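# Seat the orange-ringed plate on the block's pin

## Task

Place the plate with the orange ring flat on top of the block, above the post, so that the block's pin passes through the plate's pin hole (the one of its five small holes that differs from the other four). It only counts if the plate stays seated by itself, not held there by the robot. Afterwards open the gripper and move the arm away.

## Robot and tools

Robot: two six-joint arms with parallel two-finger grippers, named left_arm and right_arm. Their root links sit in the scene frame at left_arm (+0.059, +0.458, 0) m, turned slightly by quat_wxyz (+0.997, 0, 0, +0.075), and right_arm (-0.018, -0.456, 0) m, quat_wxyz (+0.999, 0, 0, -0.043). Scene frame: origin on the table top midway between the arms, +x out over the table, +y toward left_arm, +z up. The names left and right are labels only and do not match image sides.

Joint columns per arm, in order: waist, shoulder, elbow, forearm roll, wrist pitch, wrist roll, then the gripper opening. Stated ranges (rad): waist -6.283..6.283, shoulder -2.304..2.304, elbow -4.224..0.061, forearm roll -6.283..6.283, wrist pitch -2.164..2.164, wrist roll -6.283..6.283. Real ends may differ by up to 0.010 rad.

execute_actions(actions, pictures): actions is a list holding nothing, one action, or one wait. An empty list moves nothing and just reports the state. An action is {"rows": [...], "steps": n} with n from 1 to 15 (default 15); each step lasts 1/30 s. Each row is one list of 14 numbers, all within [-1, 1], covering both arms even if only one moves: left_arm's six joint values and its opening, then right_arm's six and its opening. One row is used per step; if rows are fewer than steps, the last row repeats. The six joint values are offsets, not poses: each is a change from that arm's joint angles as printed in the most recent result that lists them (before any such result, and for later calls within the same reply, from where the arm is when the action begins). Scale: 1.0 equals 2.036 rad, so 0.1 is about 0.204 rad. Sending all zeros is not idle: it pulls the arm back to that reference. The opening value is absolute: +1 fully open, -1 closed. A wait is {"steps": n} with n up to 300, counted from the last result and including your reply time; it sends nothing. Set pictures to false to skip images. A call asking any joint to exceed its range outward by more than 0.010 rad is refused and nothing is sent; a joint asked beyond its real end is stopped there, and the result may say "joint sent to its limit".

Motion limits: joint targets move at most 3.14 rad/s, ramp up over 0.16 s, and all joints of an arm finish together. Per step a target stays within 0.623 rad of the measured angle, and if the targets would shift the gripper more than 70 mm from where it is, they are scaled back. Between calls the arms keep heading for the last target until they nearly stop or a step is HELD.

Result lines: a state line per arm gives end_effector_position (m) and end_effector_quat_wxyz plus linear and angular velocities, all in the scene frame; the printed position may be off, more so at long reach. The position is the point between the pads when closed, about 2 cm short of the fingertips; fingertips advance about 10 mm along the gripper's +z as they close. Fingers point along gripper +z and close along its y axis. Joint positions and Joint velocities list each arm's joints (rad, rad/s) then pad gap (m; 0.084 open). grip_measured is the measured opening on the command scale. Joint torques are drive outputs with offsets and noise. "joint command not followed" means the clearance check altered or blocked targets; HELD marks steps where your row was partly or wholly not sent. MOTOR HOT warns from 65 °C; at 80 °C an OVER-TEMPERATURE FAULT brakes the arm until it cools. A TORQUE FAULT (load limits N m: waist 54.6, shoulder 54.6, elbow 45.5, forearm roll 24.5, wrist pitch 17.2, wrist roll 17.2, including held weight) halts the arm, backs the joint off, holds 10 s and drops the rest of the call.

Gripping: to hold, keep commanding an opening well below grip_measured; lower squeezes harder, up to roughly 24 N per pad for objects up to about 6 cm wide. Fast closing can overshoot. Echoing grip_measured still presses lightly.

Cameras: cam_head_left, cam_head_right, cam_left_wrist, cam_right_wrist, each 504x504, with calibration given as OpenCV K, distortion D and T_world_to_cam (world to camera, metres). zoom_image(camera, region) returns a closer look at a region [x0, y0, x1, y1] in pixels of that camera's latest image, origin top-left, at most 504 by 504. read_manual(section) only returns licence text ("licences"). finished_scene(scene) ends the current scene by its number, irreversibly, and reports success; replying without a tool call ends everything.

Avoid: dropping the plate, knocking anything off the table, hard pushes or slams, the arms touching each other, and leaving the plate supported only by the gripper. Brief external tugs on held parts or pushes on loose ones may occur. Release and withdraw before finishing; smooth, quick, low-effort motion is preferred.

Each tool is called after "Call:" as a command line: name --argument value for each argument, lists and objects as JSON in quotes; but a table of rows of numbers goes row by row, as --pt "numbers of a row", without its own name.

## Session

Call:
execute_actions --actions '[]'

Scene clock: 0.00 s of 5100.00 s.
left_arm: end_effector_position=(+0.5601, +0.6038, +0.3704) grip_measured=+1.00 end_effector_quat_wxyz=(-0.192, +0.527, +0.823, -0.088) end_effector_velocity=(-0.000, +0.000, +0.000) end_effector_angular_velocity=(-0.001, +0.000, -0.000) | right_arm: end_effector_position=(+0.5774, -0.6859, +0.1510) grip_measured=+1.00 end_effector_quat_wxyz=(+0.225, +0.917, +0.130, +0.301) end_effector_velocity=(+0.000, +0.000, +0.000) end_effector_angular_velocity=(-0.000, -0.000, +0.000)
Joint positions: left_arm=[ 0.064 -0.477 -1.446  0.147 -1.374 -1.847  0.084] | right_arm=[-0.235 -0.562 -0.843 -2.874 -0.497  2.252  0.084]
Joint velocities: left_arm=[ 0.001  0.001  0.    -0.    -0.001  0.001 -0.   ] | right_arm=[ 0. -0. -0.  0. -0. -0. -0.]
Joint torques (N m, as the arm reports them, + toward a larger angle): no reading
Motor temperatures (°C, as the motors report them): left_arm=[23 21 27 25 30 25] | right_arm=[22 24 24 25 26 24]

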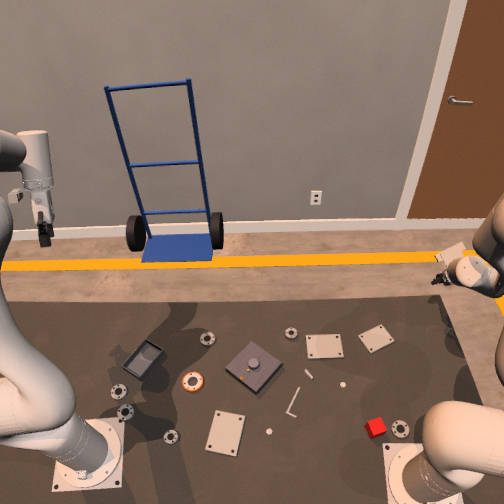

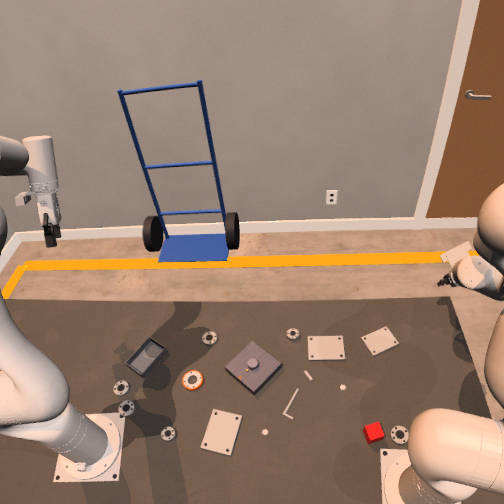

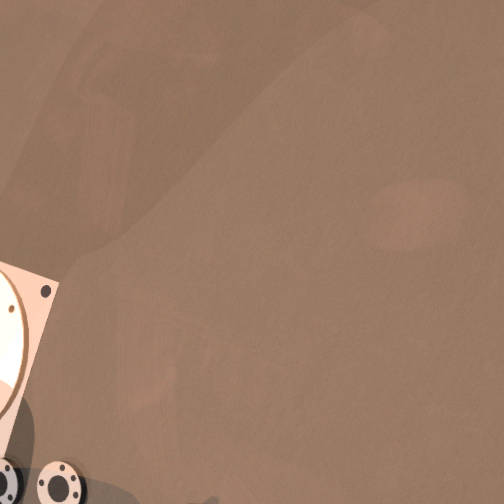

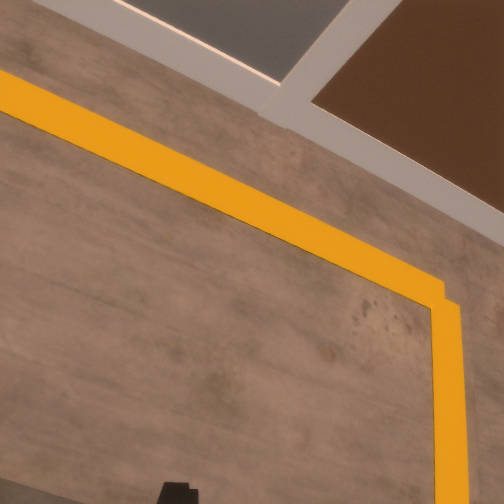

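Call:
zoom_image --camera "cam_head_left" --region '[170,330,300,410]'

Region (170, 330, 300, 410) of cam_head_left's 504x504 image, scaled by 3.877, with more detail than that image has; it fills the top 310 rows of this view, and the rest is white.

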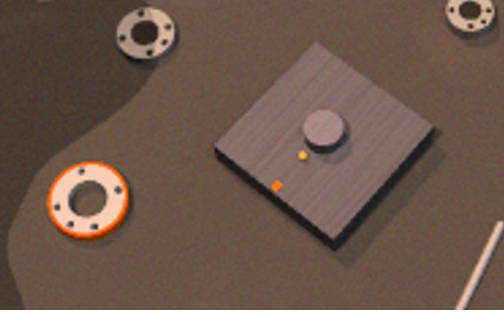

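Call:
execute_actions --actions '[{"rows":[[-0.662,0.135,0.4436,-0.072,0.508,0.35,1,0,0,0,0,0,0,1]]}]' --pictures false

Call:
execute_actions --actions '[{"steps":40}]'

Scene clock: 14.13 s of 5100.00 s.
left_arm: end_effector_position=(+0.5220, +0.4086, +0.2815) grip_measured=+1.00 end_effector_quat_wxyz=(-0.122, +0.779, +0.612, -0.070) end_effector_velocity=(-0.196, -0.399, -0.227) end_effector_angular_velocity=(-0.307, -0.155, -1.346) | right_arm: end_effector_position=(+0.5774, -0.6859, +0.1510) grip_measured=+1.00 end_effector_quat_wxyz=(+0.225, +0.917, +0.130, +0.301) end_effector_velocity=(-0.001, -0.002, +0.000) end_effector_angular_velocity=(-0.000, +0.000, -0.003)
Joint positions: left_arm=[-0.293 -0.35  -1.088  0.079 -1.014 -1.525  0.084] | right_arm=[-0.235 -0.562 -0.843 -2.874 -0.497  2.252  0.084]
Joint velocities: left_arm=[-0.839  0.212  0.809 -0.116  0.836  0.571 -0.   ] | right_arm=[-0.003 -0.    -0.    -0.     0.    -0.    -0.   ]
Joint torques (N m, as the arm reports them, + toward a larger angle): left_arm=[ -1.25  30.65 -21.84   1.61  -0.25  -0.15] | right_arm=[ -2.71  30.82 -15.18  -0.26  -1.77   0.02]
Motor temperatures (°C, as the motors report them): left_arm=[23 21 28 25 30 25] | right_arm=[22 24 24 25 26 24]
Steps of this call (steps 1 to 90: nothing new was sent; then 10.63 s passed at rest; steps 91 to 105: all 15 steps of this action). Readings (joint positions):
91: left_arm=[0.064 -0.477 -1.446 0.147 -1.374 -1.847] | right_arm=[-0.235 -0.562 -0.843 -2.874 -0.497 2.252]
92: left_arm=[0.060 -0.475 -1.441 0.146 -1.368 -1.841] | right_arm=[-0.235 -0.562 -0.843 -2.874 -0.497 2.252]
94: left_arm=[0.012 -0.453 -1.392 0.135 -1.318 -1.791] | right_arm=[-0.235 -0.562 -0.843 -2.874 -0.497 2.252]
98: left_arm=[-0.100 -0.408 -1.280 0.111 -1.207 -1.681] | right_arm=[-0.235 -0.562 -0.843 -2.874 -0.497 2.252]
105: the state above

Scene clock: 15.47 s of 5100.00 s.
left_arm: end_effector_position=(+0.2134, +0.1301, +0.1503) grip_measured=+1.00 end_effector_quat_wxyz=(+0.000, +1.000, +0.001, +0.000) end_effector_velocity=(-0.002, +0.000, -0.000) end_effector_angular_velocity=(-0.000, -0.000, -0.004) | right_arm: end_effector_position=(+0.5774, -0.6859, +0.1510) grip_measured=+1.00 end_effector_quat_wxyz=(+0.225, +0.917, +0.130, +0.301) end_effector_velocity=(+0.000, +0.002, -0.000) end_effector_angular_velocity=(+0.000, +0.001, +0.003)
Joint positions: left_arm=[-1.283 -0.202 -0.544  0.001 -0.34  -1.134  0.084] | right_arm=[-0.235 -0.562 -0.843 -2.874 -0.497  2.252  0.084]
Joint velocities: left_arm=[-0.004  0.001  0.002  0.     0.001  0.    -0.   ] | right_arm=[ 0.003 -0.     0.     0.001  0.    -0.001  0.   ]
Joint torques (N m, as the arm reports them, + toward a larger angle): left_arm=[ -1.67  22.07 -18.52   0.95   0.24   0.31] | right_arm=[ -2.8   30.96 -14.89  -0.43  -1.85   0.09]
Motor temperatures (°C, as the motors report them): left_arm=[23 21 28 25 30 25] | right_arm=[22 24 24 25 26 24]
Steps of this call (steps 1 to 40: the robot went on to your last target). Readings (joint positions):
1: left_arm=[-0.322 -0.343 -1.061 0.075 -0.986 -1.506] | right_arm=[-0.235 -0.562 -0.843 -2.874 -0.497 2.252]
2: left_arm=[-0.351 -0.336 -1.036 0.072 -0.957 -1.488] | right_arm=[-0.235 -0.562 -0.843 -2.874 -0.497 2.252]
4: left_arm=[-0.411 -0.323 -0.986 0.065 -0.897 -1.453] | right_arm=[-0.235 -0.562 -0.843 -2.874 -0.497 2.252]
8: left_arm=[-0.538 -0.298 -0.897 0.052 -0.785 -1.389] | right_arm=[-0.235 -0.562 -0.843 -2.874 -0.497 2.252]
40: the state above
camera_calibration (this result's frames):
cam_left_wrist: T_world_to_cam=[[0.0149557, -0.999888, -0.000413286, 0.160268], [-0.999545, -0.0149397, -0.0262162, 0.288403], [0.0262071, 0.00080518, -0.999656, 0.273931], [0, 0, 0, 1]] pos_world=[0.278696, 0.164338, 0.281463]

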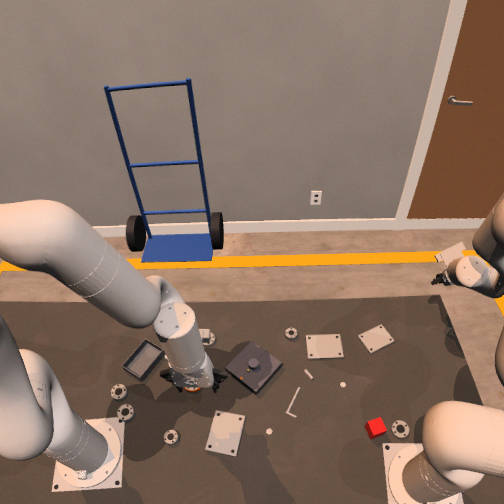

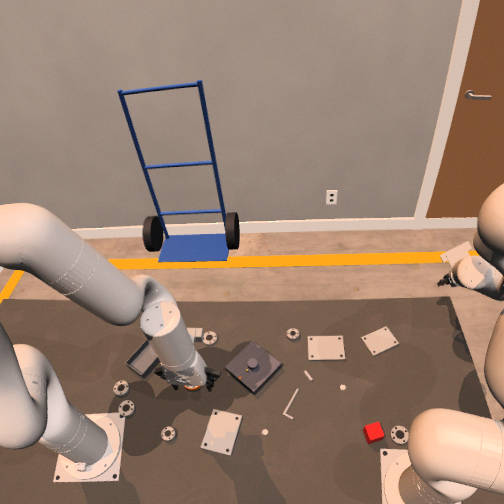

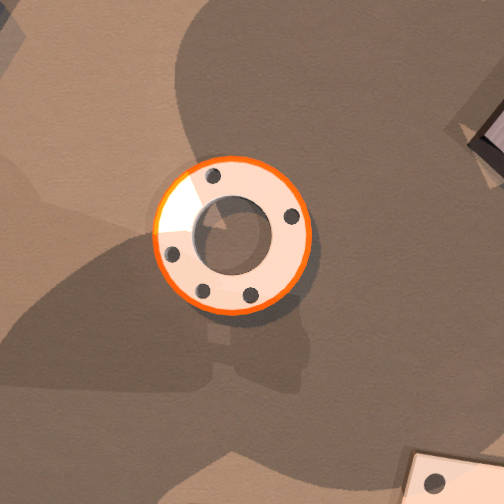

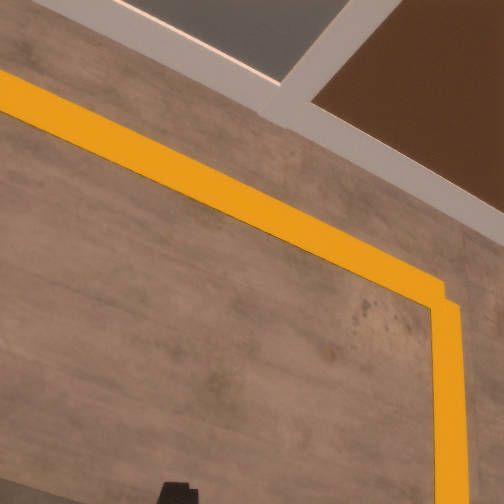

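Call:
execute_actions --actions '[{"rows":[[-0.032,-0.1664,-0.2697,0,-0.1043,-0.0317,1,0,0,0,0,0,0,1]]}]' --pictures false

Call:
execute_actions --actions '[{"steps":15}]'

Scene clock: 20.10 s of 5100.00 s.
left_arm: end_effector_position=(+0.2595, -0.0485, +0.1689) grip_measured=+1.00 end_effector_quat_wxyz=(+0.000, +1.000, +0.000, +0.000) end_effector_velocity=(+0.028, -0.169, +0.001) end_effector_angular_velocity=(+0.006, +0.002, -0.006) | right_arm: end_effector_position=(+0.5774, -0.6859, +0.1510) grip_measured=+1.00 end_effector_quat_wxyz=(+0.225, +0.917, +0.130, +0.301) end_effector_velocity=(+0.000, +0.000, +0.000) end_effector_angular_velocity=(+0.000, +0.000, +0.001)
Joint positions: left_arm=[-1.346 -0.528 -1.07   0.001 -0.542 -1.196  0.084] | right_arm=[-0.235 -0.562 -0.843 -2.874 -0.497  2.252  0.084]
Joint velocities: left_arm=[-0.067 -0.338 -0.53   0.    -0.198 -0.061 -0.   ] | right_arm=[ 0.001  0.    -0.     0.     0.001 -0.    -0.   ]
Joint torques (N m, as the arm reports them, + toward a larger angle): left_arm=[ 8.46 54.05 -8.01  1.06 -0.1   0.09] | right_arm=[ -2.1   30.96 -14.69  -0.32  -1.82   0.1 ]
Motor temperatures (°C, as the motors report them): left_arm=[23 21 28 25 30 25] | right_arm=[22 24 24 25 26 24]
Steps of this call (steps 1 to 15: the robot went on to your last target; steps 16 to 90: nothing new was sent; then 1.13 s passed at rest; steps 91 to 105: all 15 steps of this action). Readings (joint positions):
91: left_arm=[-1.284 -0.203 -0.544 0.001 -0.340 -1.134] | right_arm=[-0.235 -0.562 -0.843 -2.874 -0.497 2.252]
92: left_arm=[-1.284 -0.205 -0.548 0.001 -0.343 -1.135] | right_arm=[-0.235 -0.562 -0.843 -2.874 -0.497 2.252]
94: left_arm=[-1.290 -0.239 -0.603 0.000 -0.366 -1.142] | right_arm=[-0.235 -0.562 -0.843 -2.874 -0.497 2.252]
98: left_arm=[-1.312 -0.352 -0.786 0.001 -0.434 -1.163] | right_arm=[-0.235 -0.562 -0.843 -2.874 -0.497 2.252]
105: the state above

Scene clock: 20.60 s of 5100.00 s.
left_arm: end_effector_position=(+0.2608, -0.0551, +0.1696) grip_measured=+1.00 end_effector_quat_wxyz=(-0.000, +1.000, +0.001, -0.000) end_effector_velocity=(+0.000, -0.001, +0.000) end_effector_angular_velocity=(-0.002, -0.001, -0.001) | right_arm: end_effector_position=(+0.5774, -0.6859, +0.1510) grip_measured=+1.00 end_effector_quat_wxyz=(+0.225, +0.917, +0.130, +0.301) end_effector_velocity=(+0.000, +0.000, -0.000) end_effector_angular_velocity=(-0.000, -0.000, -0.001)
Joint positions: left_arm=[-1.348 -0.541 -1.092  0.001 -0.552 -1.199  0.084] | right_arm=[-0.235 -0.562 -0.843 -2.874 -0.497  2.252  0.084]
Joint velocities: left_arm=[-0.001 -0.001 -0.002 -0.     0.001  0.001  0.   ] | right_arm=[ 0.    -0.    -0.     0.002 -0.001 -0.     0.   ]
Joint torques (N m, as the arm reports them, + toward a larger angle): left_arm=[ -3.26  33.45 -21.14   1.46   0.36   0.26] | right_arm=[ -2.87  30.16 -14.7   -0.28  -1.8    0.03]
Motor temperatures (°C, as the motors report them): left_arm=[23 21 28 25 30 25] | right_arm=[22 24 24 25 26 24]
Steps of this call (steps 1 to 15: the robot went on to your last target). Readings (joint positions):
1: left_arm=[-1.347 -0.536 -1.082 0.001 -0.547 -1.198] | right_arm=[-0.235 -0.562 -0.843 -2.874 -0.497 2.252]
2: left_arm=[-1.348 -0.539 -1.087 0.001 -0.550 -1.198] | right_arm=[-0.235 -0.562 -0.843 -2.874 -0.497 2.252]
4: left_arm=[-1.348 -0.540 -1.091 0.001 -0.552 -1.199] | right_arm=[-0.235 -0.562 -0.843 -2.874 -0.497 2.252]
8: left_arm=[-1.348 -0.540 -1.092 0.001 -0.553 -1.199] | right_arm=[-0.235 -0.562 -0.843 -2.874 -0.497 2.252]
15: the state above
camera_calibration (this result's frames):
cam_left_wrist: T_world_to_cam=[[0.0144497, -0.999893, -0.00240482, -0.0251607], [-0.999571, -0.0143836, -0.0255172, 0.333407], [0.0254799, 0.0027725, -0.999671, 0.292387], [0, 0, 0, 1]] pos_world=[0.326177, -0.021173, 0.300738]
cam_right_wrist: T_world_to_cam=[[0.1078, -0.857741, 0.502652, -0.696694], [-0.786153, -0.383035, -0.485023, 0.332175], [0.608558, -0.342875, -0.715607, -0.348309], [0, 0, 0, 1]] pos_world=[0.548211, -0.589775, 0.262055]

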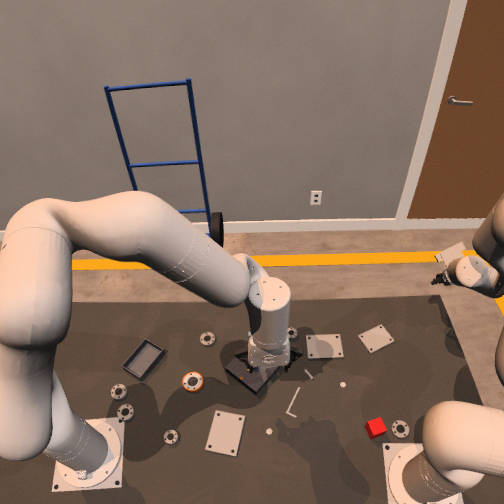

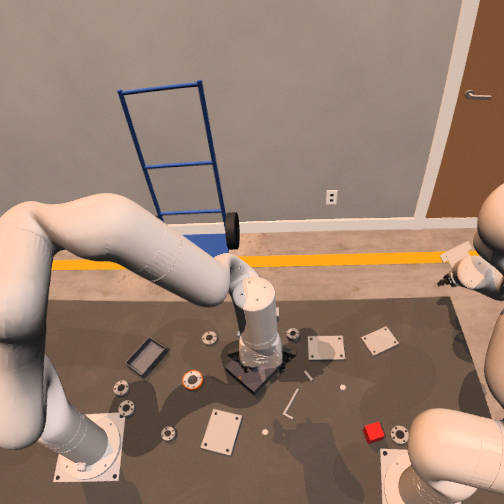

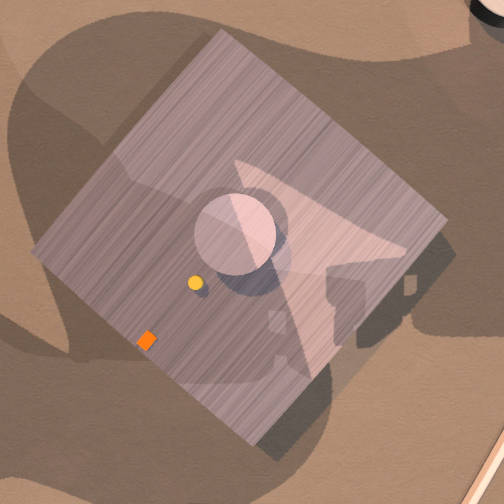

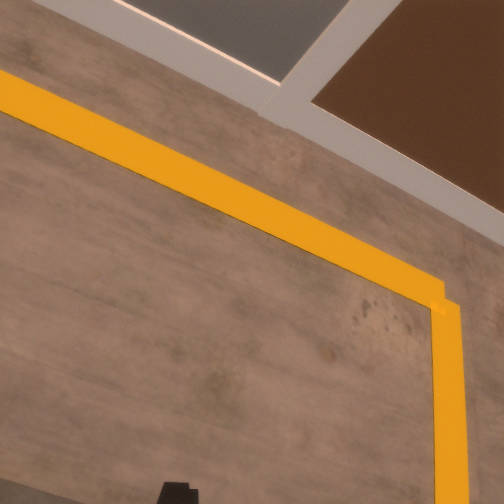

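Call:
execute_actions --actions '[{"rows":[[0.1523,0.0075,0.2503,0,0.2433,0.0968,1,0,0,0,0,0,0,1]]}]' --pictures false

Call:
execute_actions --actions '[{"steps":20}]'

Call:
zoom_image --camera "cam_head_right" --region '[150,330,250,410]'

Scene clock: 25.97 s of 5100.00 s.
left_arm: end_effector_position=(+0.2988, +0.1241, +0.0587) grip_measured=+1.00 end_effector_quat_wxyz=(-0.000, +0.999, +0.046, -0.000) end_effector_velocity=(-0.026, +0.451, -0.195) end_effector_angular_velocity=(-0.004, -0.002, +0.215) | right_arm: end_effector_position=(+0.5774, -0.6859, +0.1510) grip_measured=+1.00 end_effector_quat_wxyz=(+0.225, +0.917, +0.130, +0.301) end_effector_velocity=(-0.000, +0.000, -0.000) end_effector_angular_velocity=(+0.001, +0.000, -0.001)
Joint positions: left_arm=[-1.1   -0.529 -0.685  0.001 -0.157 -1.042  0.084] | right_arm=[-0.235 -0.562 -0.843 -2.874 -0.497  2.252  0.084]
Joint velocities: left_arm=[ 0.589  0.032  0.969 -0.001  0.941  0.374  0.   ] | right_arm=[ 0.001 -0.001  0.     0.001 -0.     0.     0.   ]
Joint torques (N m, as the arm reports them, + toward a larger angle): left_arm=[ -4.25  27.45 -13.08   0.38   0.11   0.3 ] | right_arm=[ -2.64  30.48 -14.96  -0.09  -1.73   0.12]
Motor temperatures (°C, as the motors report them): left_arm=[23 21 28 25 30 25] | right_arm=[22 24 24 25 26 24]
Steps of this call (steps 1 to 15: the robot went on to your last target; steps 16 to 90: nothing new was sent; then 1.87 s passed at rest; steps 91 to 105: all 15 steps of this action). Readings (joint positions):
91: left_arm=[-1.348 -0.541 -1.093 0.001 -0.552 -1.199] | right_arm=[-0.235 -0.562 -0.843 -2.874 -0.497 2.252]
92: left_arm=[-1.345 -0.541 -1.088 0.001 -0.546 -1.197] | right_arm=[-0.235 -0.562 -0.843 -2.874 -0.497 2.252]
94: left_arm=[-1.315 -0.538 -1.038 0.001 -0.494 -1.176] | right_arm=[-0.235 -0.562 -0.843 -2.874 -0.497 2.252]
98: left_arm=[-1.236 -0.536 -0.908 0.001 -0.373 -1.128] | right_arm=[-0.235 -0.562 -0.843 -2.874 -0.497 2.252]
105: the state above

Scene clock: 26.63 s of 5100.00 s.
left_arm: end_effector_position=(+0.2930, +0.1715, +0.0402) grip_measured=+1.00 end_effector_quat_wxyz=(+0.000, +0.998, +0.057, +0.000) end_effector_velocity=(-0.000, +0.001, -0.000) end_effector_angular_velocity=(+0.001, +0.001, -0.000) | right_arm: end_effector_position=(+0.5774, -0.6859, +0.1510) grip_measured=+1.00 end_effector_quat_wxyz=(+0.225, +0.917, +0.130, +0.301) end_effector_velocity=(-0.000, -0.000, +0.000) end_effector_angular_velocity=(-0.000, -0.000, -0.001)
Joint positions: left_arm=[-1.038 -0.526 -0.583  0.001 -0.057 -1.002  0.084] | right_arm=[-0.235 -0.562 -0.843 -2.874 -0.497  2.252  0.084]
Joint velocities: left_arm=[ 0.001 -0.001  0.001 -0.    -0.     0.001 -0.   ] | right_arm=[-0.     0.     0.     0.    -0.001 -0.     0.   ]
Joint torques (N m, as the arm reports them, + toward a larger angle): left_arm=[ -0.59  26.69 -12.46   1.17   0.28   0.09] | right_arm=[ -1.83  30.6  -14.79  -0.16  -1.83   0.06]
Motor temperatures (°C, as the motors report them): left_arm=[23 21 28 25 30 25] | right_arm=[22 24 24 25 26 24]
Steps of this call (steps 1 to 20: the robot went on to your last target). Readings (joint positions):
1: left_arm=[-1.080 -0.528 -0.653 0.001 -0.126 -1.029] | right_arm=[-0.235 -0.562 -0.843 -2.874 -0.497 2.252]
2: left_arm=[-1.063 -0.527 -0.624 0.001 -0.098 -1.018] | right_arm=[-0.235 -0.562 -0.843 -2.874 -0.497 2.252]
4: left_arm=[-1.043 -0.527 -0.591 0.000 -0.069 -1.006] | right_arm=[-0.235 -0.562 -0.843 -2.874 -0.497 2.252]
8: left_arm=[-1.039 -0.525 -0.585 0.001 -0.058 -1.002] | right_arm=[-0.235 -0.562 -0.843 -2.874 -0.497 2.252]
20: the state above
camera_calibration (this result's frames):
cam_left_wrist: T_world_to_cam=[[0.126905, -0.991914, -0.00120443, 0.166338], [-0.991591, -0.126833, -0.0256996, 0.382507], [0.025339, 0.00445571, -0.999669, 0.161326], [0, 0, 0, 1]] pos_world=[0.354094, 0.212789, 0.171303]

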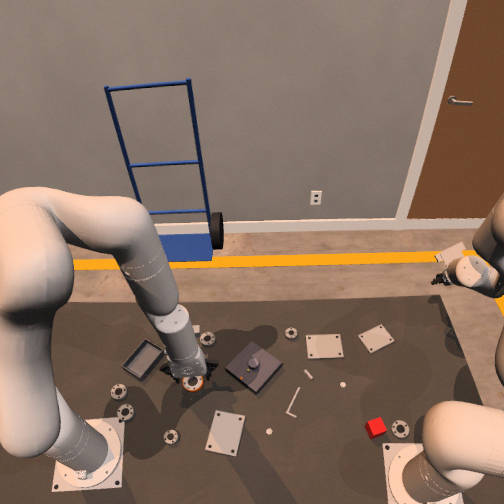

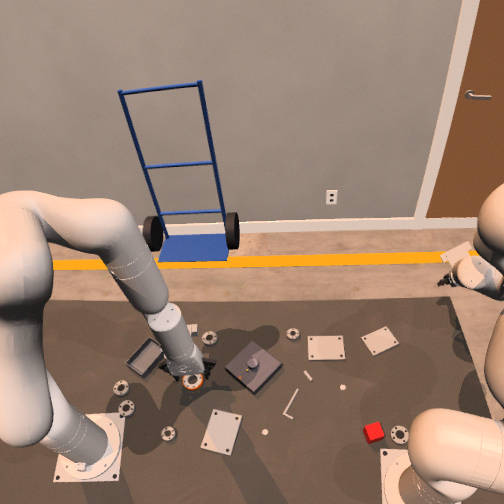

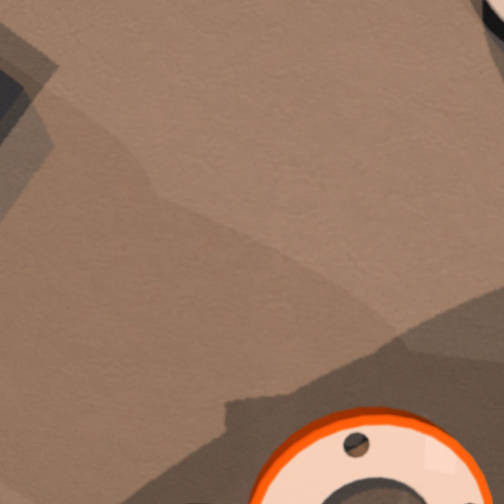

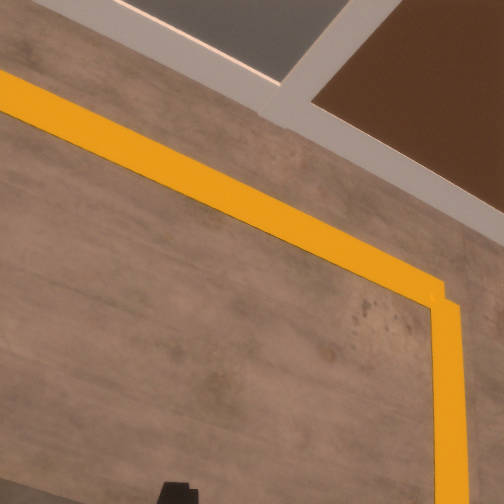

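Region (150, 330, 250, 410) of cam_head_right's 504x504 image, scaled by 5.040, with more detail than that image has; it fills the top 403 rows of this view, and the rest is white.

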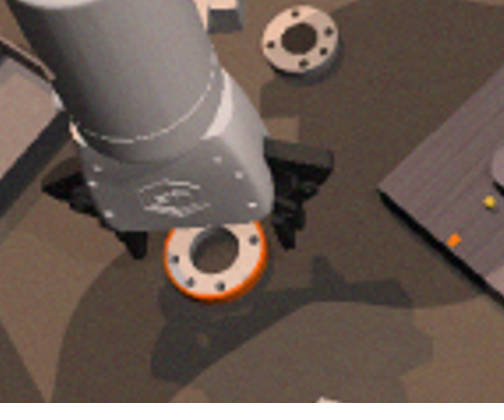

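Call:
execute_actions --actions '[{"rows":[[0,-0.0308,-0.0065,0,0.0243,0,1,0,0,0,0,0,0,1]]}]'

Call:
execute_actions --actions '[{"rows":[[0,0,0,0,0,0,0.8,0,0,0,0,0,0,1],[0,0,0,0,0,0,0.7,0,0,0,0,0,0,1],[0,0,0,0,0,0,0.65,0,0,0,0,0,0,1],[0,0,0,0,0,0,0.6,0,0,0,0,0,0,1],[0,0,0,0,0,0,0.55,0,0,0,0,0,0,1],[0,0,0,0,0,0,0.5,0,0,0,0,0,0,1],[0,0,0,0,0,0,0.45,0,0,0,0,0,0,1],[0,0,0,0,0,0,0.4,0,0,0,0,0,0,1],[0,0,0,0,0,0,0.3,0,0,0,0,0,0,1],[0,0,0,0,0,0,0,0,0,0,0,0,0,1]]}]'

Call:
zoom_image --camera "cam_head_right" --region '[150,330,250,410]'

Scene clock: 32.73 s of 5100.00 s.
left_arm: end_effector_position=(+0.2930, +0.1715, +0.0193) grip_measured=+1.00 end_effector_quat_wxyz=(+0.000, +0.998, +0.057, +0.000) end_effector_velocity=(-0.000, +0.001, -0.001) end_effector_angular_velocity=(+0.001, +0.001, -0.001) | right_arm: end_effector_position=(+0.5774, -0.6859, +0.1510) grip_measured=+1.00 end_effector_quat_wxyz=(+0.225, +0.917, +0.130, +0.301) end_effector_velocity=(-0.000, -0.000, -0.000) end_effector_angular_velocity=(+0.000, +0.001, -0.001)
Joint positions: left_arm=[-1.038 -0.588 -0.596  0.001 -0.008 -1.002  0.084] | right_arm=[-0.235 -0.562 -0.843 -2.874 -0.497  2.252  0.084]
Joint velocities: left_arm=[ 0.001 -0.001  0.    -0.     0.     0.002  0.   ] | right_arm=[-0.001 -0.     0.     0.001  0.001 -0.    -0.   ]
Joint torques (N m, as the arm reports them, + toward a larger angle): left_arm=[ -0.62  26.57 -11.88   0.96   0.34   0.2 ] | right_arm=[ -3.05  30.21 -14.91  -0.12  -1.74   0.12]
Motor temperatures (°C, as the motors report them): left_arm=[23 21 28 25 30 25] | right_arm=[22 24 24 25 26 24]
Steps of this call (steps 1 to 15: the robot went on to your last target; steps 16 to 90: nothing new was sent; then 2.60 s passed at rest; steps 91 to 105: all 15 steps of this action). Readings (joint positions):
91: left_arm=[-1.038 -0.526 -0.583 0.001 -0.057 -1.002] | right_arm=[-0.235 -0.562 -0.843 -2.874 -0.497 2.252]
92: left_arm=[-1.038 -0.530 -0.584 0.001 -0.052 -1.002] | right_arm=[-0.235 -0.562 -0.843 -2.874 -0.497 2.252]
94: left_arm=[-1.038 -0.565 -0.592 0.001 -0.025 -1.002] | right_arm=[-0.235 -0.562 -0.843 -2.874 -0.497 2.252]
98: left_arm=[-1.038 -0.588 -0.596 0.001 -0.009 -1.002] | right_arm=[-0.235 -0.562 -0.843 -2.874 -0.497 2.252]
105: the state above
camera_calibration (this result's frames):
cam_left_wrist: T_world_to_cam=[[0.126907, -0.991914, -0.000934803, 0.16626], [-0.991587, -0.12684, -0.0258298, 0.381993], [0.0255024, 0.00420491, -0.999666, 0.140426], [0, 0, 0, 1]] pos_world=[0.354099, 0.212778, 0.150401]
cam_right_wrist: T_world_to_cam=[[0.1078, -0.857741, 0.502652, -0.696694], [-0.786153, -0.383035, -0.485023, 0.332175], [0.608558, -0.342875, -0.715607, -0.348309], [0, 0, 0, 1]] pos_world=[0.548211, -0.589775, 0.262055]

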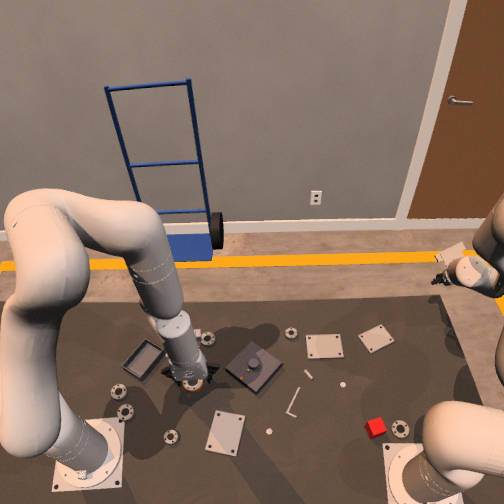

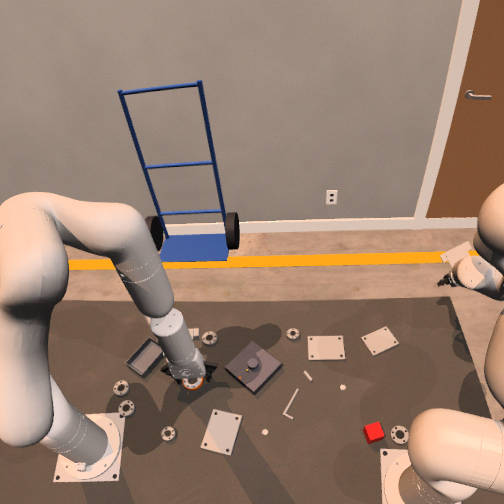

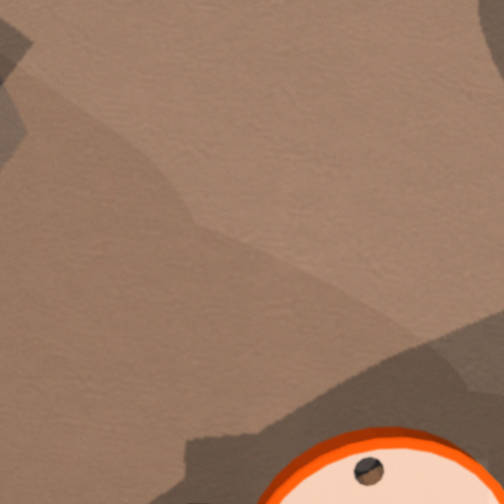

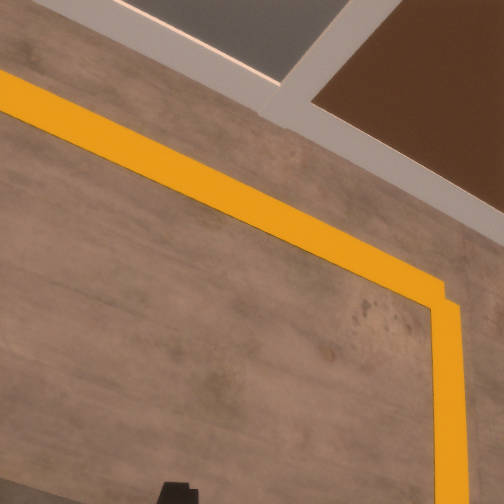

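Scene clock: 33.23 s of 5100.00 s.
left_arm: end_effector_position=(+0.2930, +0.1714, +0.0193) grip_measured=+0.45 end_effector_quat_wxyz=(+0.000, +0.998, +0.057, +0.000) end_effector_velocity=(-0.000, +0.000, -0.001) end_effector_angular_velocity=(+0.001, +0.001, -0.001) | right_arm: end_effector_position=(+0.5774, -0.6859, +0.1510) grip_measured=+1.00 end_effector_quat_wxyz=(+0.225, +0.917, +0.130, +0.301) end_effector_velocity=(+0.001, +0.001, +0.000) end_effector_angular_velocity=(+0.000, -0.001, +0.001)
Joint positions: left_arm=[-1.038 -0.588 -0.596  0.001 -0.008 -1.002  0.063] | right_arm=[-0.235 -0.562 -0.843 -2.874 -0.497  2.252  0.084]
Joint velocities: left_arm=[-0.    -0.001  0.     0.001  0.001 -0.     0.   ] | right_arm=[ 0.002  0.001 -0.     0.    -0.     0.001  0.   ]
Joint torques (N m, as the arm reports them, + toward a larger angle): left_arm=[ -1.59  26.8  -10.98   0.87   0.45   0.32] | right_arm=[ -3.22  30.68 -14.91  -0.06  -1.85   0.05]
Motor temperatures (°C, as the motors report them): left_arm=[23 21 28 25 30 25] | right_arm=[22 24 24 25 26 24]
Steps of this call (steps 1 to 15: all 15 steps of this action). Readings (joint positions):
1: left_arm=[-1.038 -0.588 -0.596 0.001 -0.008 -1.002] | right_arm=[-0.235 -0.562 -0.843 -2.874 -0.497 2.252]
2: left_arm=[-1.038 -0.588 -0.596 0.001 -0.008 -1.002] | right_arm=[-0.235 -0.562 -0.843 -2.874 -0.497 2.252]
4: left_arm=[-1.038 -0.588 -0.596 0.001 -0.008 -1.002] | right_arm=[-0.235 -0.562 -0.843 -2.874 -0.497 2.252]
8: left_arm=[-1.038 -0.588 -0.596 0.001 -0.008 -1.002] | right_arm=[-0.235 -0.562 -0.843 -2.874 -0.497 2.252]
15: the state above
camera_calibration (this result's frames):
cam_left_wrist: T_world_to_cam=[[0.126895, -0.991916, -0.000837884, 0.166193], [-0.991586, -0.126831, -0.0258902, 0.382034], [0.0255747, 0.00411619, -0.999664, 0.140499], [0, 0, 0, 1]] pos_world=[0.354138, 0.212725, 0.150482]
cam_right_wrist: T_world_to_cam=[[0.1078, -0.857742, 0.502652, -0.696694], [-0.786153, -0.383035, -0.485023, 0.332175], [0.608558, -0.342875, -0.715607, -0.348309], [0, 0, 0, 1]] pos_world=[0.548211, -0.589775, 0.262055]

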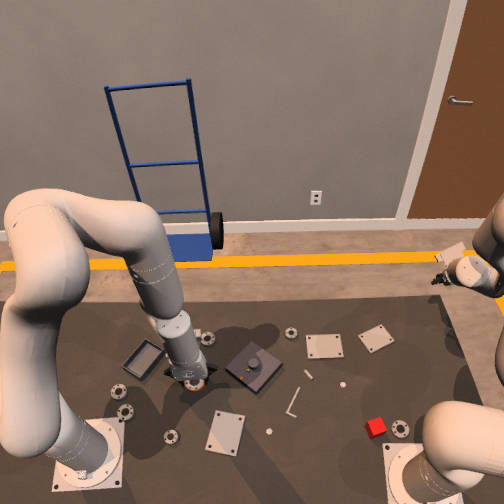

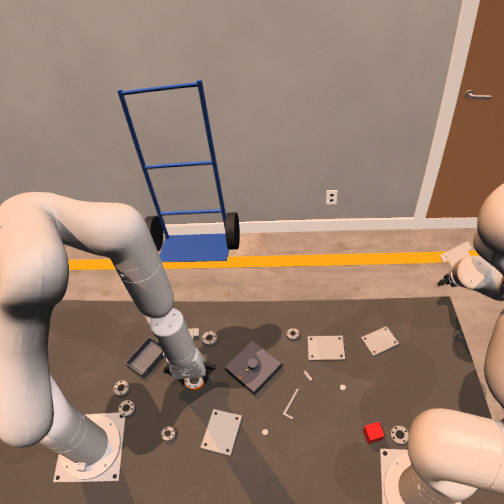

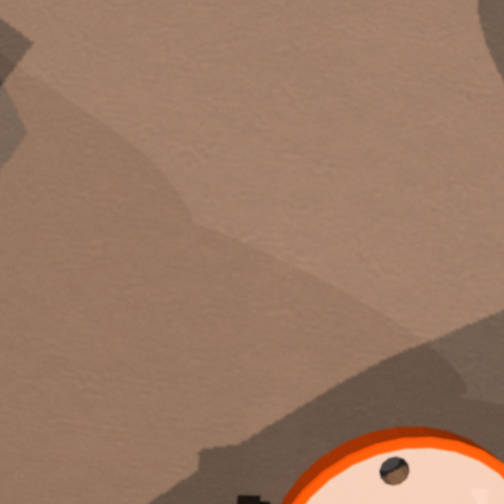

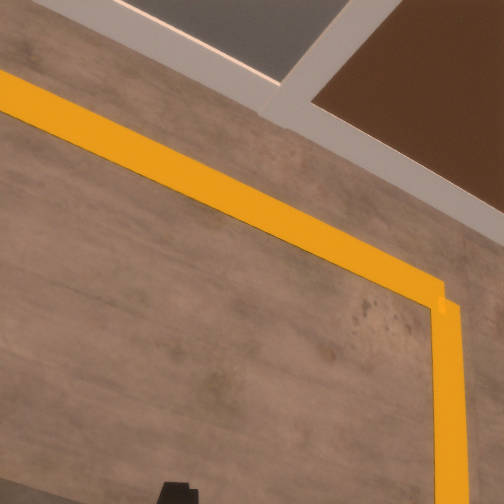

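Region (150, 330, 250, 410) of cam_head_right's 504x504 image, scaled by 5.040, with more detail than that image has; it fills the top 403 rows of this view, and the rest is white.

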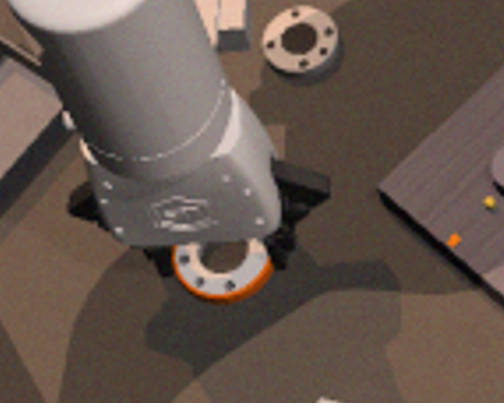

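Call:
execute_actions --actions '[{"rows":[[0,0.01,0.002,0,-0.008,0,0,0,0,0,0,0,0,1],[0,0.02,0.004,0,-0.016,0,0,0,0,0,0,0,0,1],[0,0.03,0.006,0,-0.024,0,0,0,0,0,0,0,0,1],[0,0.045,0.009,0,-0.036,0,0,0,0,0,0,0,0,1],[0,0.06,0.012,0,-0.048,0,0,0,0,0,0,0,0,1],[0,0.075,0.014,0,-0.061,0,0,0,0,0,0,0,0,1],[0,0.096,0.017,0,-0.079,0,0,0,0,0,0,0,0,1]]}]' --pictures false

Call:
execute_actions --actions '[{"rows":[[-0.071,-0.1562,-0.2512,0,-0.095,0.042,0,0,0,0,0,0,0,1]]}]' --pictures false

Call:
execute_actions --actions '[{"steps":15}]'

Call:
zoom_image --camera "cam_head_left" --region '[215,325,295,395]'

Scene clock: 43.00 s of 5100.00 s.
left_arm: end_effector_position=(+0.2922, +0.1725, +0.0848) grip_measured=+0.45 end_effector_quat_wxyz=(+0.000, +0.998, +0.057, +0.000) end_effector_velocity=(-0.006, +0.006, -0.003) end_effector_angular_velocity=(+0.018, +0.015, -0.001) | right_arm: end_effector_position=(+0.5774, -0.6859, +0.1510) grip_measured=+1.00 end_effector_quat_wxyz=(+0.225, +0.917, +0.130, +0.301) end_effector_velocity=(+0.000, +0.000, +0.000) end_effector_angular_velocity=(+0.000, -0.000, -0.000)
Joint positions: left_arm=[-1.038 -0.394 -0.562  0.001 -0.168 -1.002  0.063] | right_arm=[-0.235 -0.562 -0.843 -2.874 -0.497  2.252  0.084]
Joint velocities: left_arm=[-0.001 -0.004  0.007 -0.    -0.012  0.001 -0.   ] | right_arm=[ 0.  0. -0.  0.  0.  0. -0.]
Joint torques (N m, as the arm reports them, + toward a larger angle): left_arm=[ -1.37  25.25 -15.85   1.09   0.56   0.15] | right_arm=[ -3.01  30.66 -14.99   0.04  -1.75   0.05]
Motor temperatures (°C, as the motors report them): left_arm=[23 21 28 25 30 25] | right_arm=[22 24 24 25 26 24]
Steps of this call (steps 1 to 15: the robot went on to your last target; steps 16 to 90: nothing new was sent; then 6.27 s passed at rest; steps 91 to 105: all 15 steps of this action). Readings (joint positions):
91: left_arm=[-1.038 -0.588 -0.596 0.001 -0.008 -1.002] | right_arm=[-0.235 -0.562 -0.843 -2.874 -0.497 2.252]
92: left_arm=[-1.038 -0.585 -0.595 0.001 -0.011 -1.002] | right_arm=[-0.235 -0.562 -0.843 -2.874 -0.497 2.252]
94: left_arm=[-1.038 -0.562 -0.590 0.001 -0.031 -1.002] | right_arm=[-0.235 -0.562 -0.843 -2.874 -0.497 2.252]
98: left_arm=[-1.038 -0.467 -0.573 0.001 -0.106 -1.002] | right_arm=[-0.235 -0.562 -0.843 -2.874 -0.497 2.252]
105: the state above

Scene clock: 43.50 s of 5100.00 s.
left_arm: end_effector_position=(+0.3388, -0.0048, +0.0697) grip_measured=+0.45 end_effector_quat_wxyz=(+0.000, +0.999, -0.055, +0.000) end_effector_velocity=(+0.008, -0.131, -0.020) end_effector_angular_velocity=(+0.009, +0.006, -0.175) | right_arm: end_effector_position=(+0.5774, -0.6859, +0.1510) grip_measured=+1.00 end_effector_quat_wxyz=(+0.225, +0.917, +0.130, +0.301) end_effector_velocity=(-0.000, -0.001, +0.000) end_effector_angular_velocity=(+0.001, +0.000, -0.002)
Joint positions: left_arm=[-1.179 -0.703 -1.057  0.001 -0.353 -0.919  0.063] | right_arm=[-0.235 -0.562 -0.843 -2.874 -0.497  2.252  0.084]
Joint velocities: left_arm=[-0.112 -0.237 -0.375 -0.001 -0.148  0.064 -0.   ] | right_arm=[-0.001  0.    -0.     0.001  0.001  0.    -0.   ]
Joint torques (N m, as the arm reports them, + toward a larger angle): left_arm=[11.57 50.51 -7.96  0.78  0.05 -0.05] | right_arm=[ -2.69  29.81 -14.75  -0.03  -1.8    0.01]
Motor temperatures (°C, as the motors report them): left_arm=[23 21 28 25 30 25] | right_arm=[22 24 24 25 26 24]
Steps of this call (steps 1 to 15: all 15 steps of this action). Readings (joint positions):
1: left_arm=[-1.038 -0.394 -0.562 0.001 -0.168 -1.002] | right_arm=[-0.235 -0.562 -0.843 -2.874 -0.497 2.252]
2: left_arm=[-1.039 -0.397 -0.566 0.001 -0.171 -1.001] | right_arm=[-0.235 -0.562 -0.843 -2.874 -0.497 2.252]
4: left_arm=[-1.055 -0.432 -0.621 0.000 -0.194 -0.991] | right_arm=[-0.235 -0.562 -0.843 -2.874 -0.497 2.252]
8: left_arm=[-1.105 -0.541 -0.797 0.001 -0.257 -0.963] | right_arm=[-0.235 -0.562 -0.843 -2.874 -0.497 2.252]
15: the state above

Scene clock: 44.00 s of 5100.00 s.
left_arm: end_effector_position=(+0.3395, -0.0098, +0.0695) grip_measured=+0.45 end_effector_quat_wxyz=(-0.000, +0.998, -0.058, +0.000) end_effector_velocity=(-0.001, +0.000, -0.002) end_effector_angular_velocity=(+0.002, +0.001, -0.001) | right_arm: end_effector_position=(+0.5774, -0.6859, +0.1510) grip_measured=+1.00 end_effector_quat_wxyz=(+0.225, +0.917, +0.130, +0.301) end_effector_velocity=(+0.000, +0.001, -0.000) end_effector_angular_velocity=(-0.000, +0.001, +0.003)
Joint positions: left_arm=[-1.183 -0.711 -1.073  0.001 -0.361 -0.916  0.063] | right_arm=[-0.235 -0.562 -0.843 -2.874 -0.497  2.252  0.084]
Joint velocities: left_arm=[-0.001 -0.003 -0.001 -0.     0.    -0.    -0.   ] | right_arm=[ 0.002 -0.     0.    -0.001  0.    -0.    -0.   ]
Joint torques (N m, as the arm reports them, + toward a larger angle): left_arm=[  0.    37.48 -18.5    1.27   0.19   0.21] | right_arm=[ -2.41  30.76 -14.58  -0.14  -1.81   0.04]
Motor temperatures (°C, as the motors report them): left_arm=[23 21 28 25 30 25] | right_arm=[22 24 24 25 26 24]
Steps of this call (steps 1 to 15: the robot went on to your last target). Readings (joint positions):
1: left_arm=[-1.181 -0.708 -1.066 0.001 -0.357 -0.918] | right_arm=[-0.235 -0.562 -0.843 -2.874 -0.497 2.252]
2: left_arm=[-1.182 -0.710 -1.069 0.001 -0.359 -0.917] | right_arm=[-0.235 -0.562 -0.843 -2.874 -0.497 2.252]
4: left_arm=[-1.182 -0.710 -1.071 0.001 -0.361 -0.917] | right_arm=[-0.235 -0.562 -0.843 -2.874 -0.497 2.252]
8: left_arm=[-1.182 -0.711 -1.072 0.001 -0.362 -0.917] | right_arm=[-0.235 -0.562 -0.843 -2.874 -0.497 2.252]
15: the state above
camera_calibration (this result's frames):
cam_left_wrist: T_world_to_cam=[[-0.102439, -0.994738, -0.00152423, 0.0584669], [-0.994406, 0.102444, -0.0257248, 0.409609], [0.0257456, -0.00111953, -0.999668, 0.190078], [0, 0, 0, 1]] pos_world=[0.408414, 0.0164099, 0.200641]
cam_right_wrist: T_world_to_cam=[[0.1078, -0.857742, 0.502652, -0.696694], [-0.786153, -0.383035, -0.485023, 0.332175], [0.608558, -0.342875, -0.715607, -0.348309], [0, 0, 0, 1]] pos_world=[0.54821, -0.589775, 0.262055]

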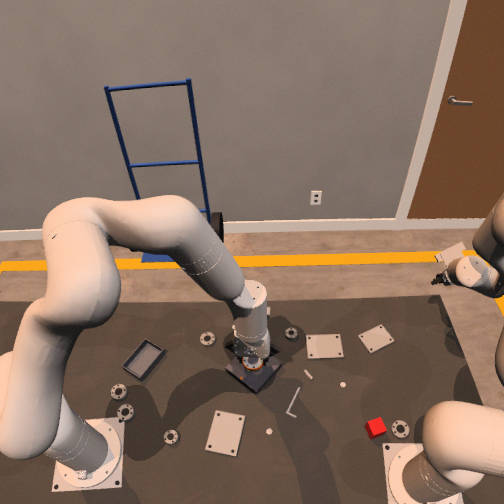

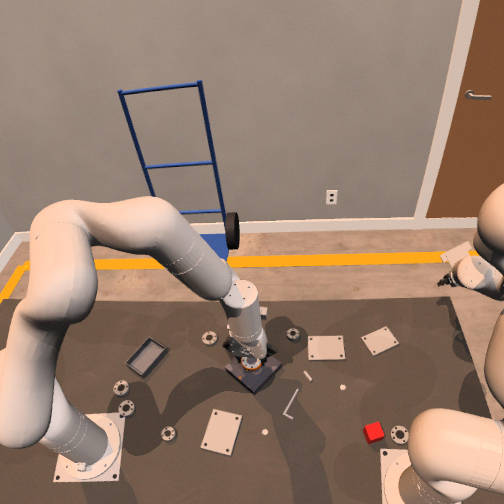

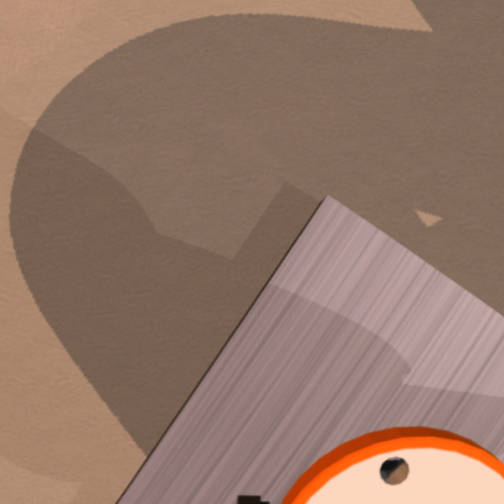

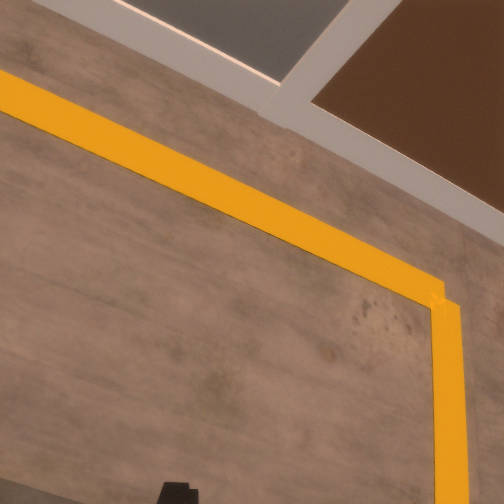

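Region (215, 325, 295, 395) of cam_head_left's 504x504 image, scaled by 6.300, with more detail than that image has; it fills the top 441 rows of this view, and the rest is white.

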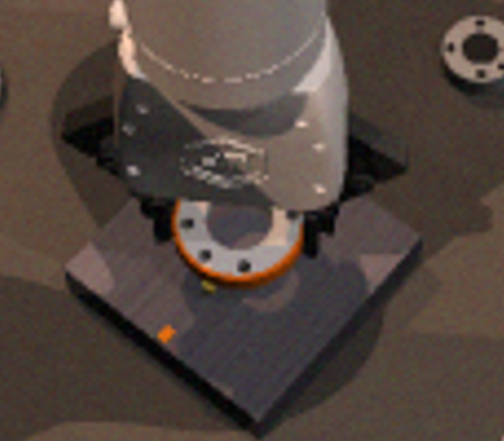

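Call:
execute_actions --actions '[{"rows":[[0,-0.003,-0.0005,0,0.0025,0,0,0,0,0,0,0,0,1],[0,-0.006,-0.001,0,0.005,0,0,0,0,0,0,0,0,1],[0,-0.008,-0.0013,0,0.0067,0,0,0,0,0,0,0,0,1],[0,-0.0098,-0.0016,0,0.0082,0,0,0,0,0,0,0,0,1],[0,-0.0108,-0.0017,0,0.009,0,0,0,0,0,0,0,0,1],[0,-0.0118,-0.0019,0,0.0099,0,0,0,0,0,0,0,0,1]]}]'

Call:
zoom_image --camera "cam_head_left" --region '[230,345,280,385]'

Scene clock: 50.37 s of 5100.00 s.
left_arm: end_effector_position=(+0.3395, -0.0097, +0.0579) grip_measured=+0.45 end_effector_quat_wxyz=(-0.000, +0.998, -0.058, -0.000) end_effector_velocity=(+0.008, -0.019, -0.004) end_effector_angular_velocity=(-0.064, -0.038, -0.001) | right_arm: end_effector_position=(+0.5774, -0.6859, +0.1510) grip_measured=+1.00 end_effector_quat_wxyz=(+0.225, +0.917, +0.130, +0.301) end_effector_velocity=(+0.000, +0.000, +0.000) end_effector_angular_velocity=(-0.000, -0.000, +0.000)
Joint positions: left_arm=[-1.182 -0.735 -1.077  0.001 -0.343 -0.916  0.063] | right_arm=[-0.235 -0.562 -0.843 -2.874 -0.497  2.252  0.084]
Joint velocities: left_arm=[-0.005 -0.012 -0.01  -0.002  0.077 -0.002 -0.006] | right_arm=[ 0.001  0.    -0.     0.    -0.    -0.     0.   ]
Joint torques (N m, as the arm reports them, + toward a larger angle): left_arm=[ -0.47  31.11 -16.92   0.56   0.87   0.27] | right_arm=[ -2.93  30.83 -14.83  -0.14  -1.79   0.04]
Motor temperatures (°C, as the motors report them): left_arm=[23 21 28 25 30 25] | right_arm=[22 24 24 25 26 24]
Steps of this call (steps 1 to 15: the robot went on to your last target; steps 16 to 90: nothing new was sent; then 2.87 s passed at rest; steps 91 to 105: all 15 steps of this action). Readings (joint positions):
91: left_arm=[-1.183 -0.712 -1.073 0.001 -0.361 -0.916] | right_arm=[-0.235 -0.562 -0.843 -2.874 -0.497 2.252]
92: left_arm=[-1.183 -0.713 -1.074 0.001 -0.360 -0.916] | right_arm=[-0.235 -0.562 -0.843 -2.874 -0.497 2.252]
94: left_arm=[-1.183 -0.720 -1.075 0.001 -0.354 -0.916] | right_arm=[-0.235 -0.562 -0.843 -2.874 -0.497 2.252]
98: left_arm=[-1.182 -0.733 -1.076 0.001 -0.344 -0.916] | right_arm=[-0.235 -0.562 -0.843 -2.874 -0.497 2.252]
105: the state above
camera_calibration (this result's frames):
cam_left_wrist: T_world_to_cam=[[-0.102474, -0.994734, -0.00192166, 0.0585479], [-0.994409, 0.10249, -0.0254247, 0.409287], [0.0254878, -0.000694469, -0.999675, 0.178556], [0, 0, 0, 1]] pos_world=[0.408448, 0.0164158, 0.189017]
cam_right_wrist: T_world_to_cam=[[0.1078, -0.857741, 0.502652, -0.696694], [-0.786153, -0.383035, -0.485023, 0.332175], [0.608558, -0.342875, -0.715607, -0.348309], [0, 0, 0, 1]] pos_world=[0.54821, -0.589775, 0.262055]

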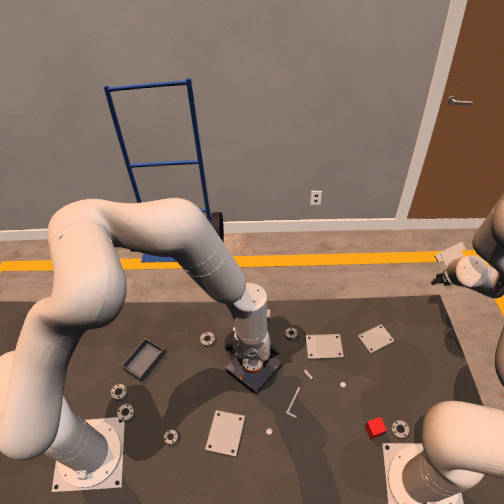

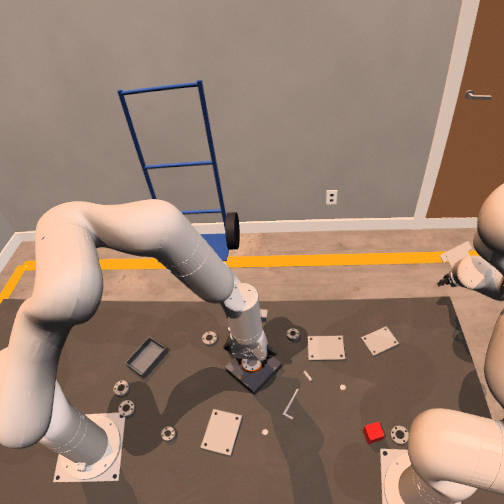

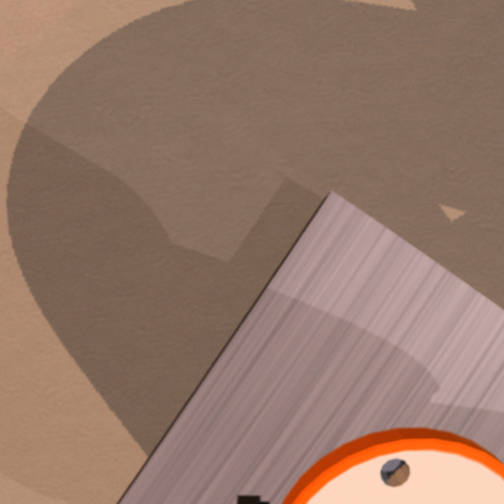

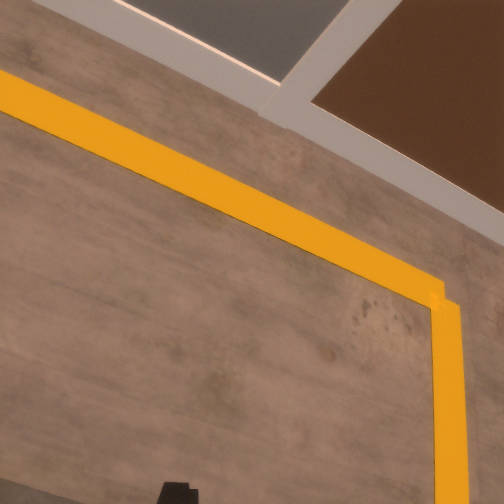

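Region (230, 345, 280, 385) of cam_head_left's 504x504 image, scaled by 10.080, with more detail than that image has; it fills the top 403 rows of this view, and the rest is white.

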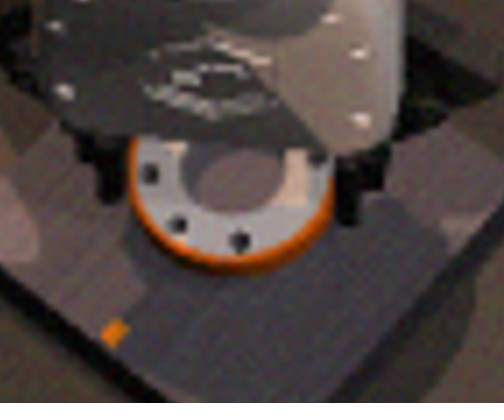

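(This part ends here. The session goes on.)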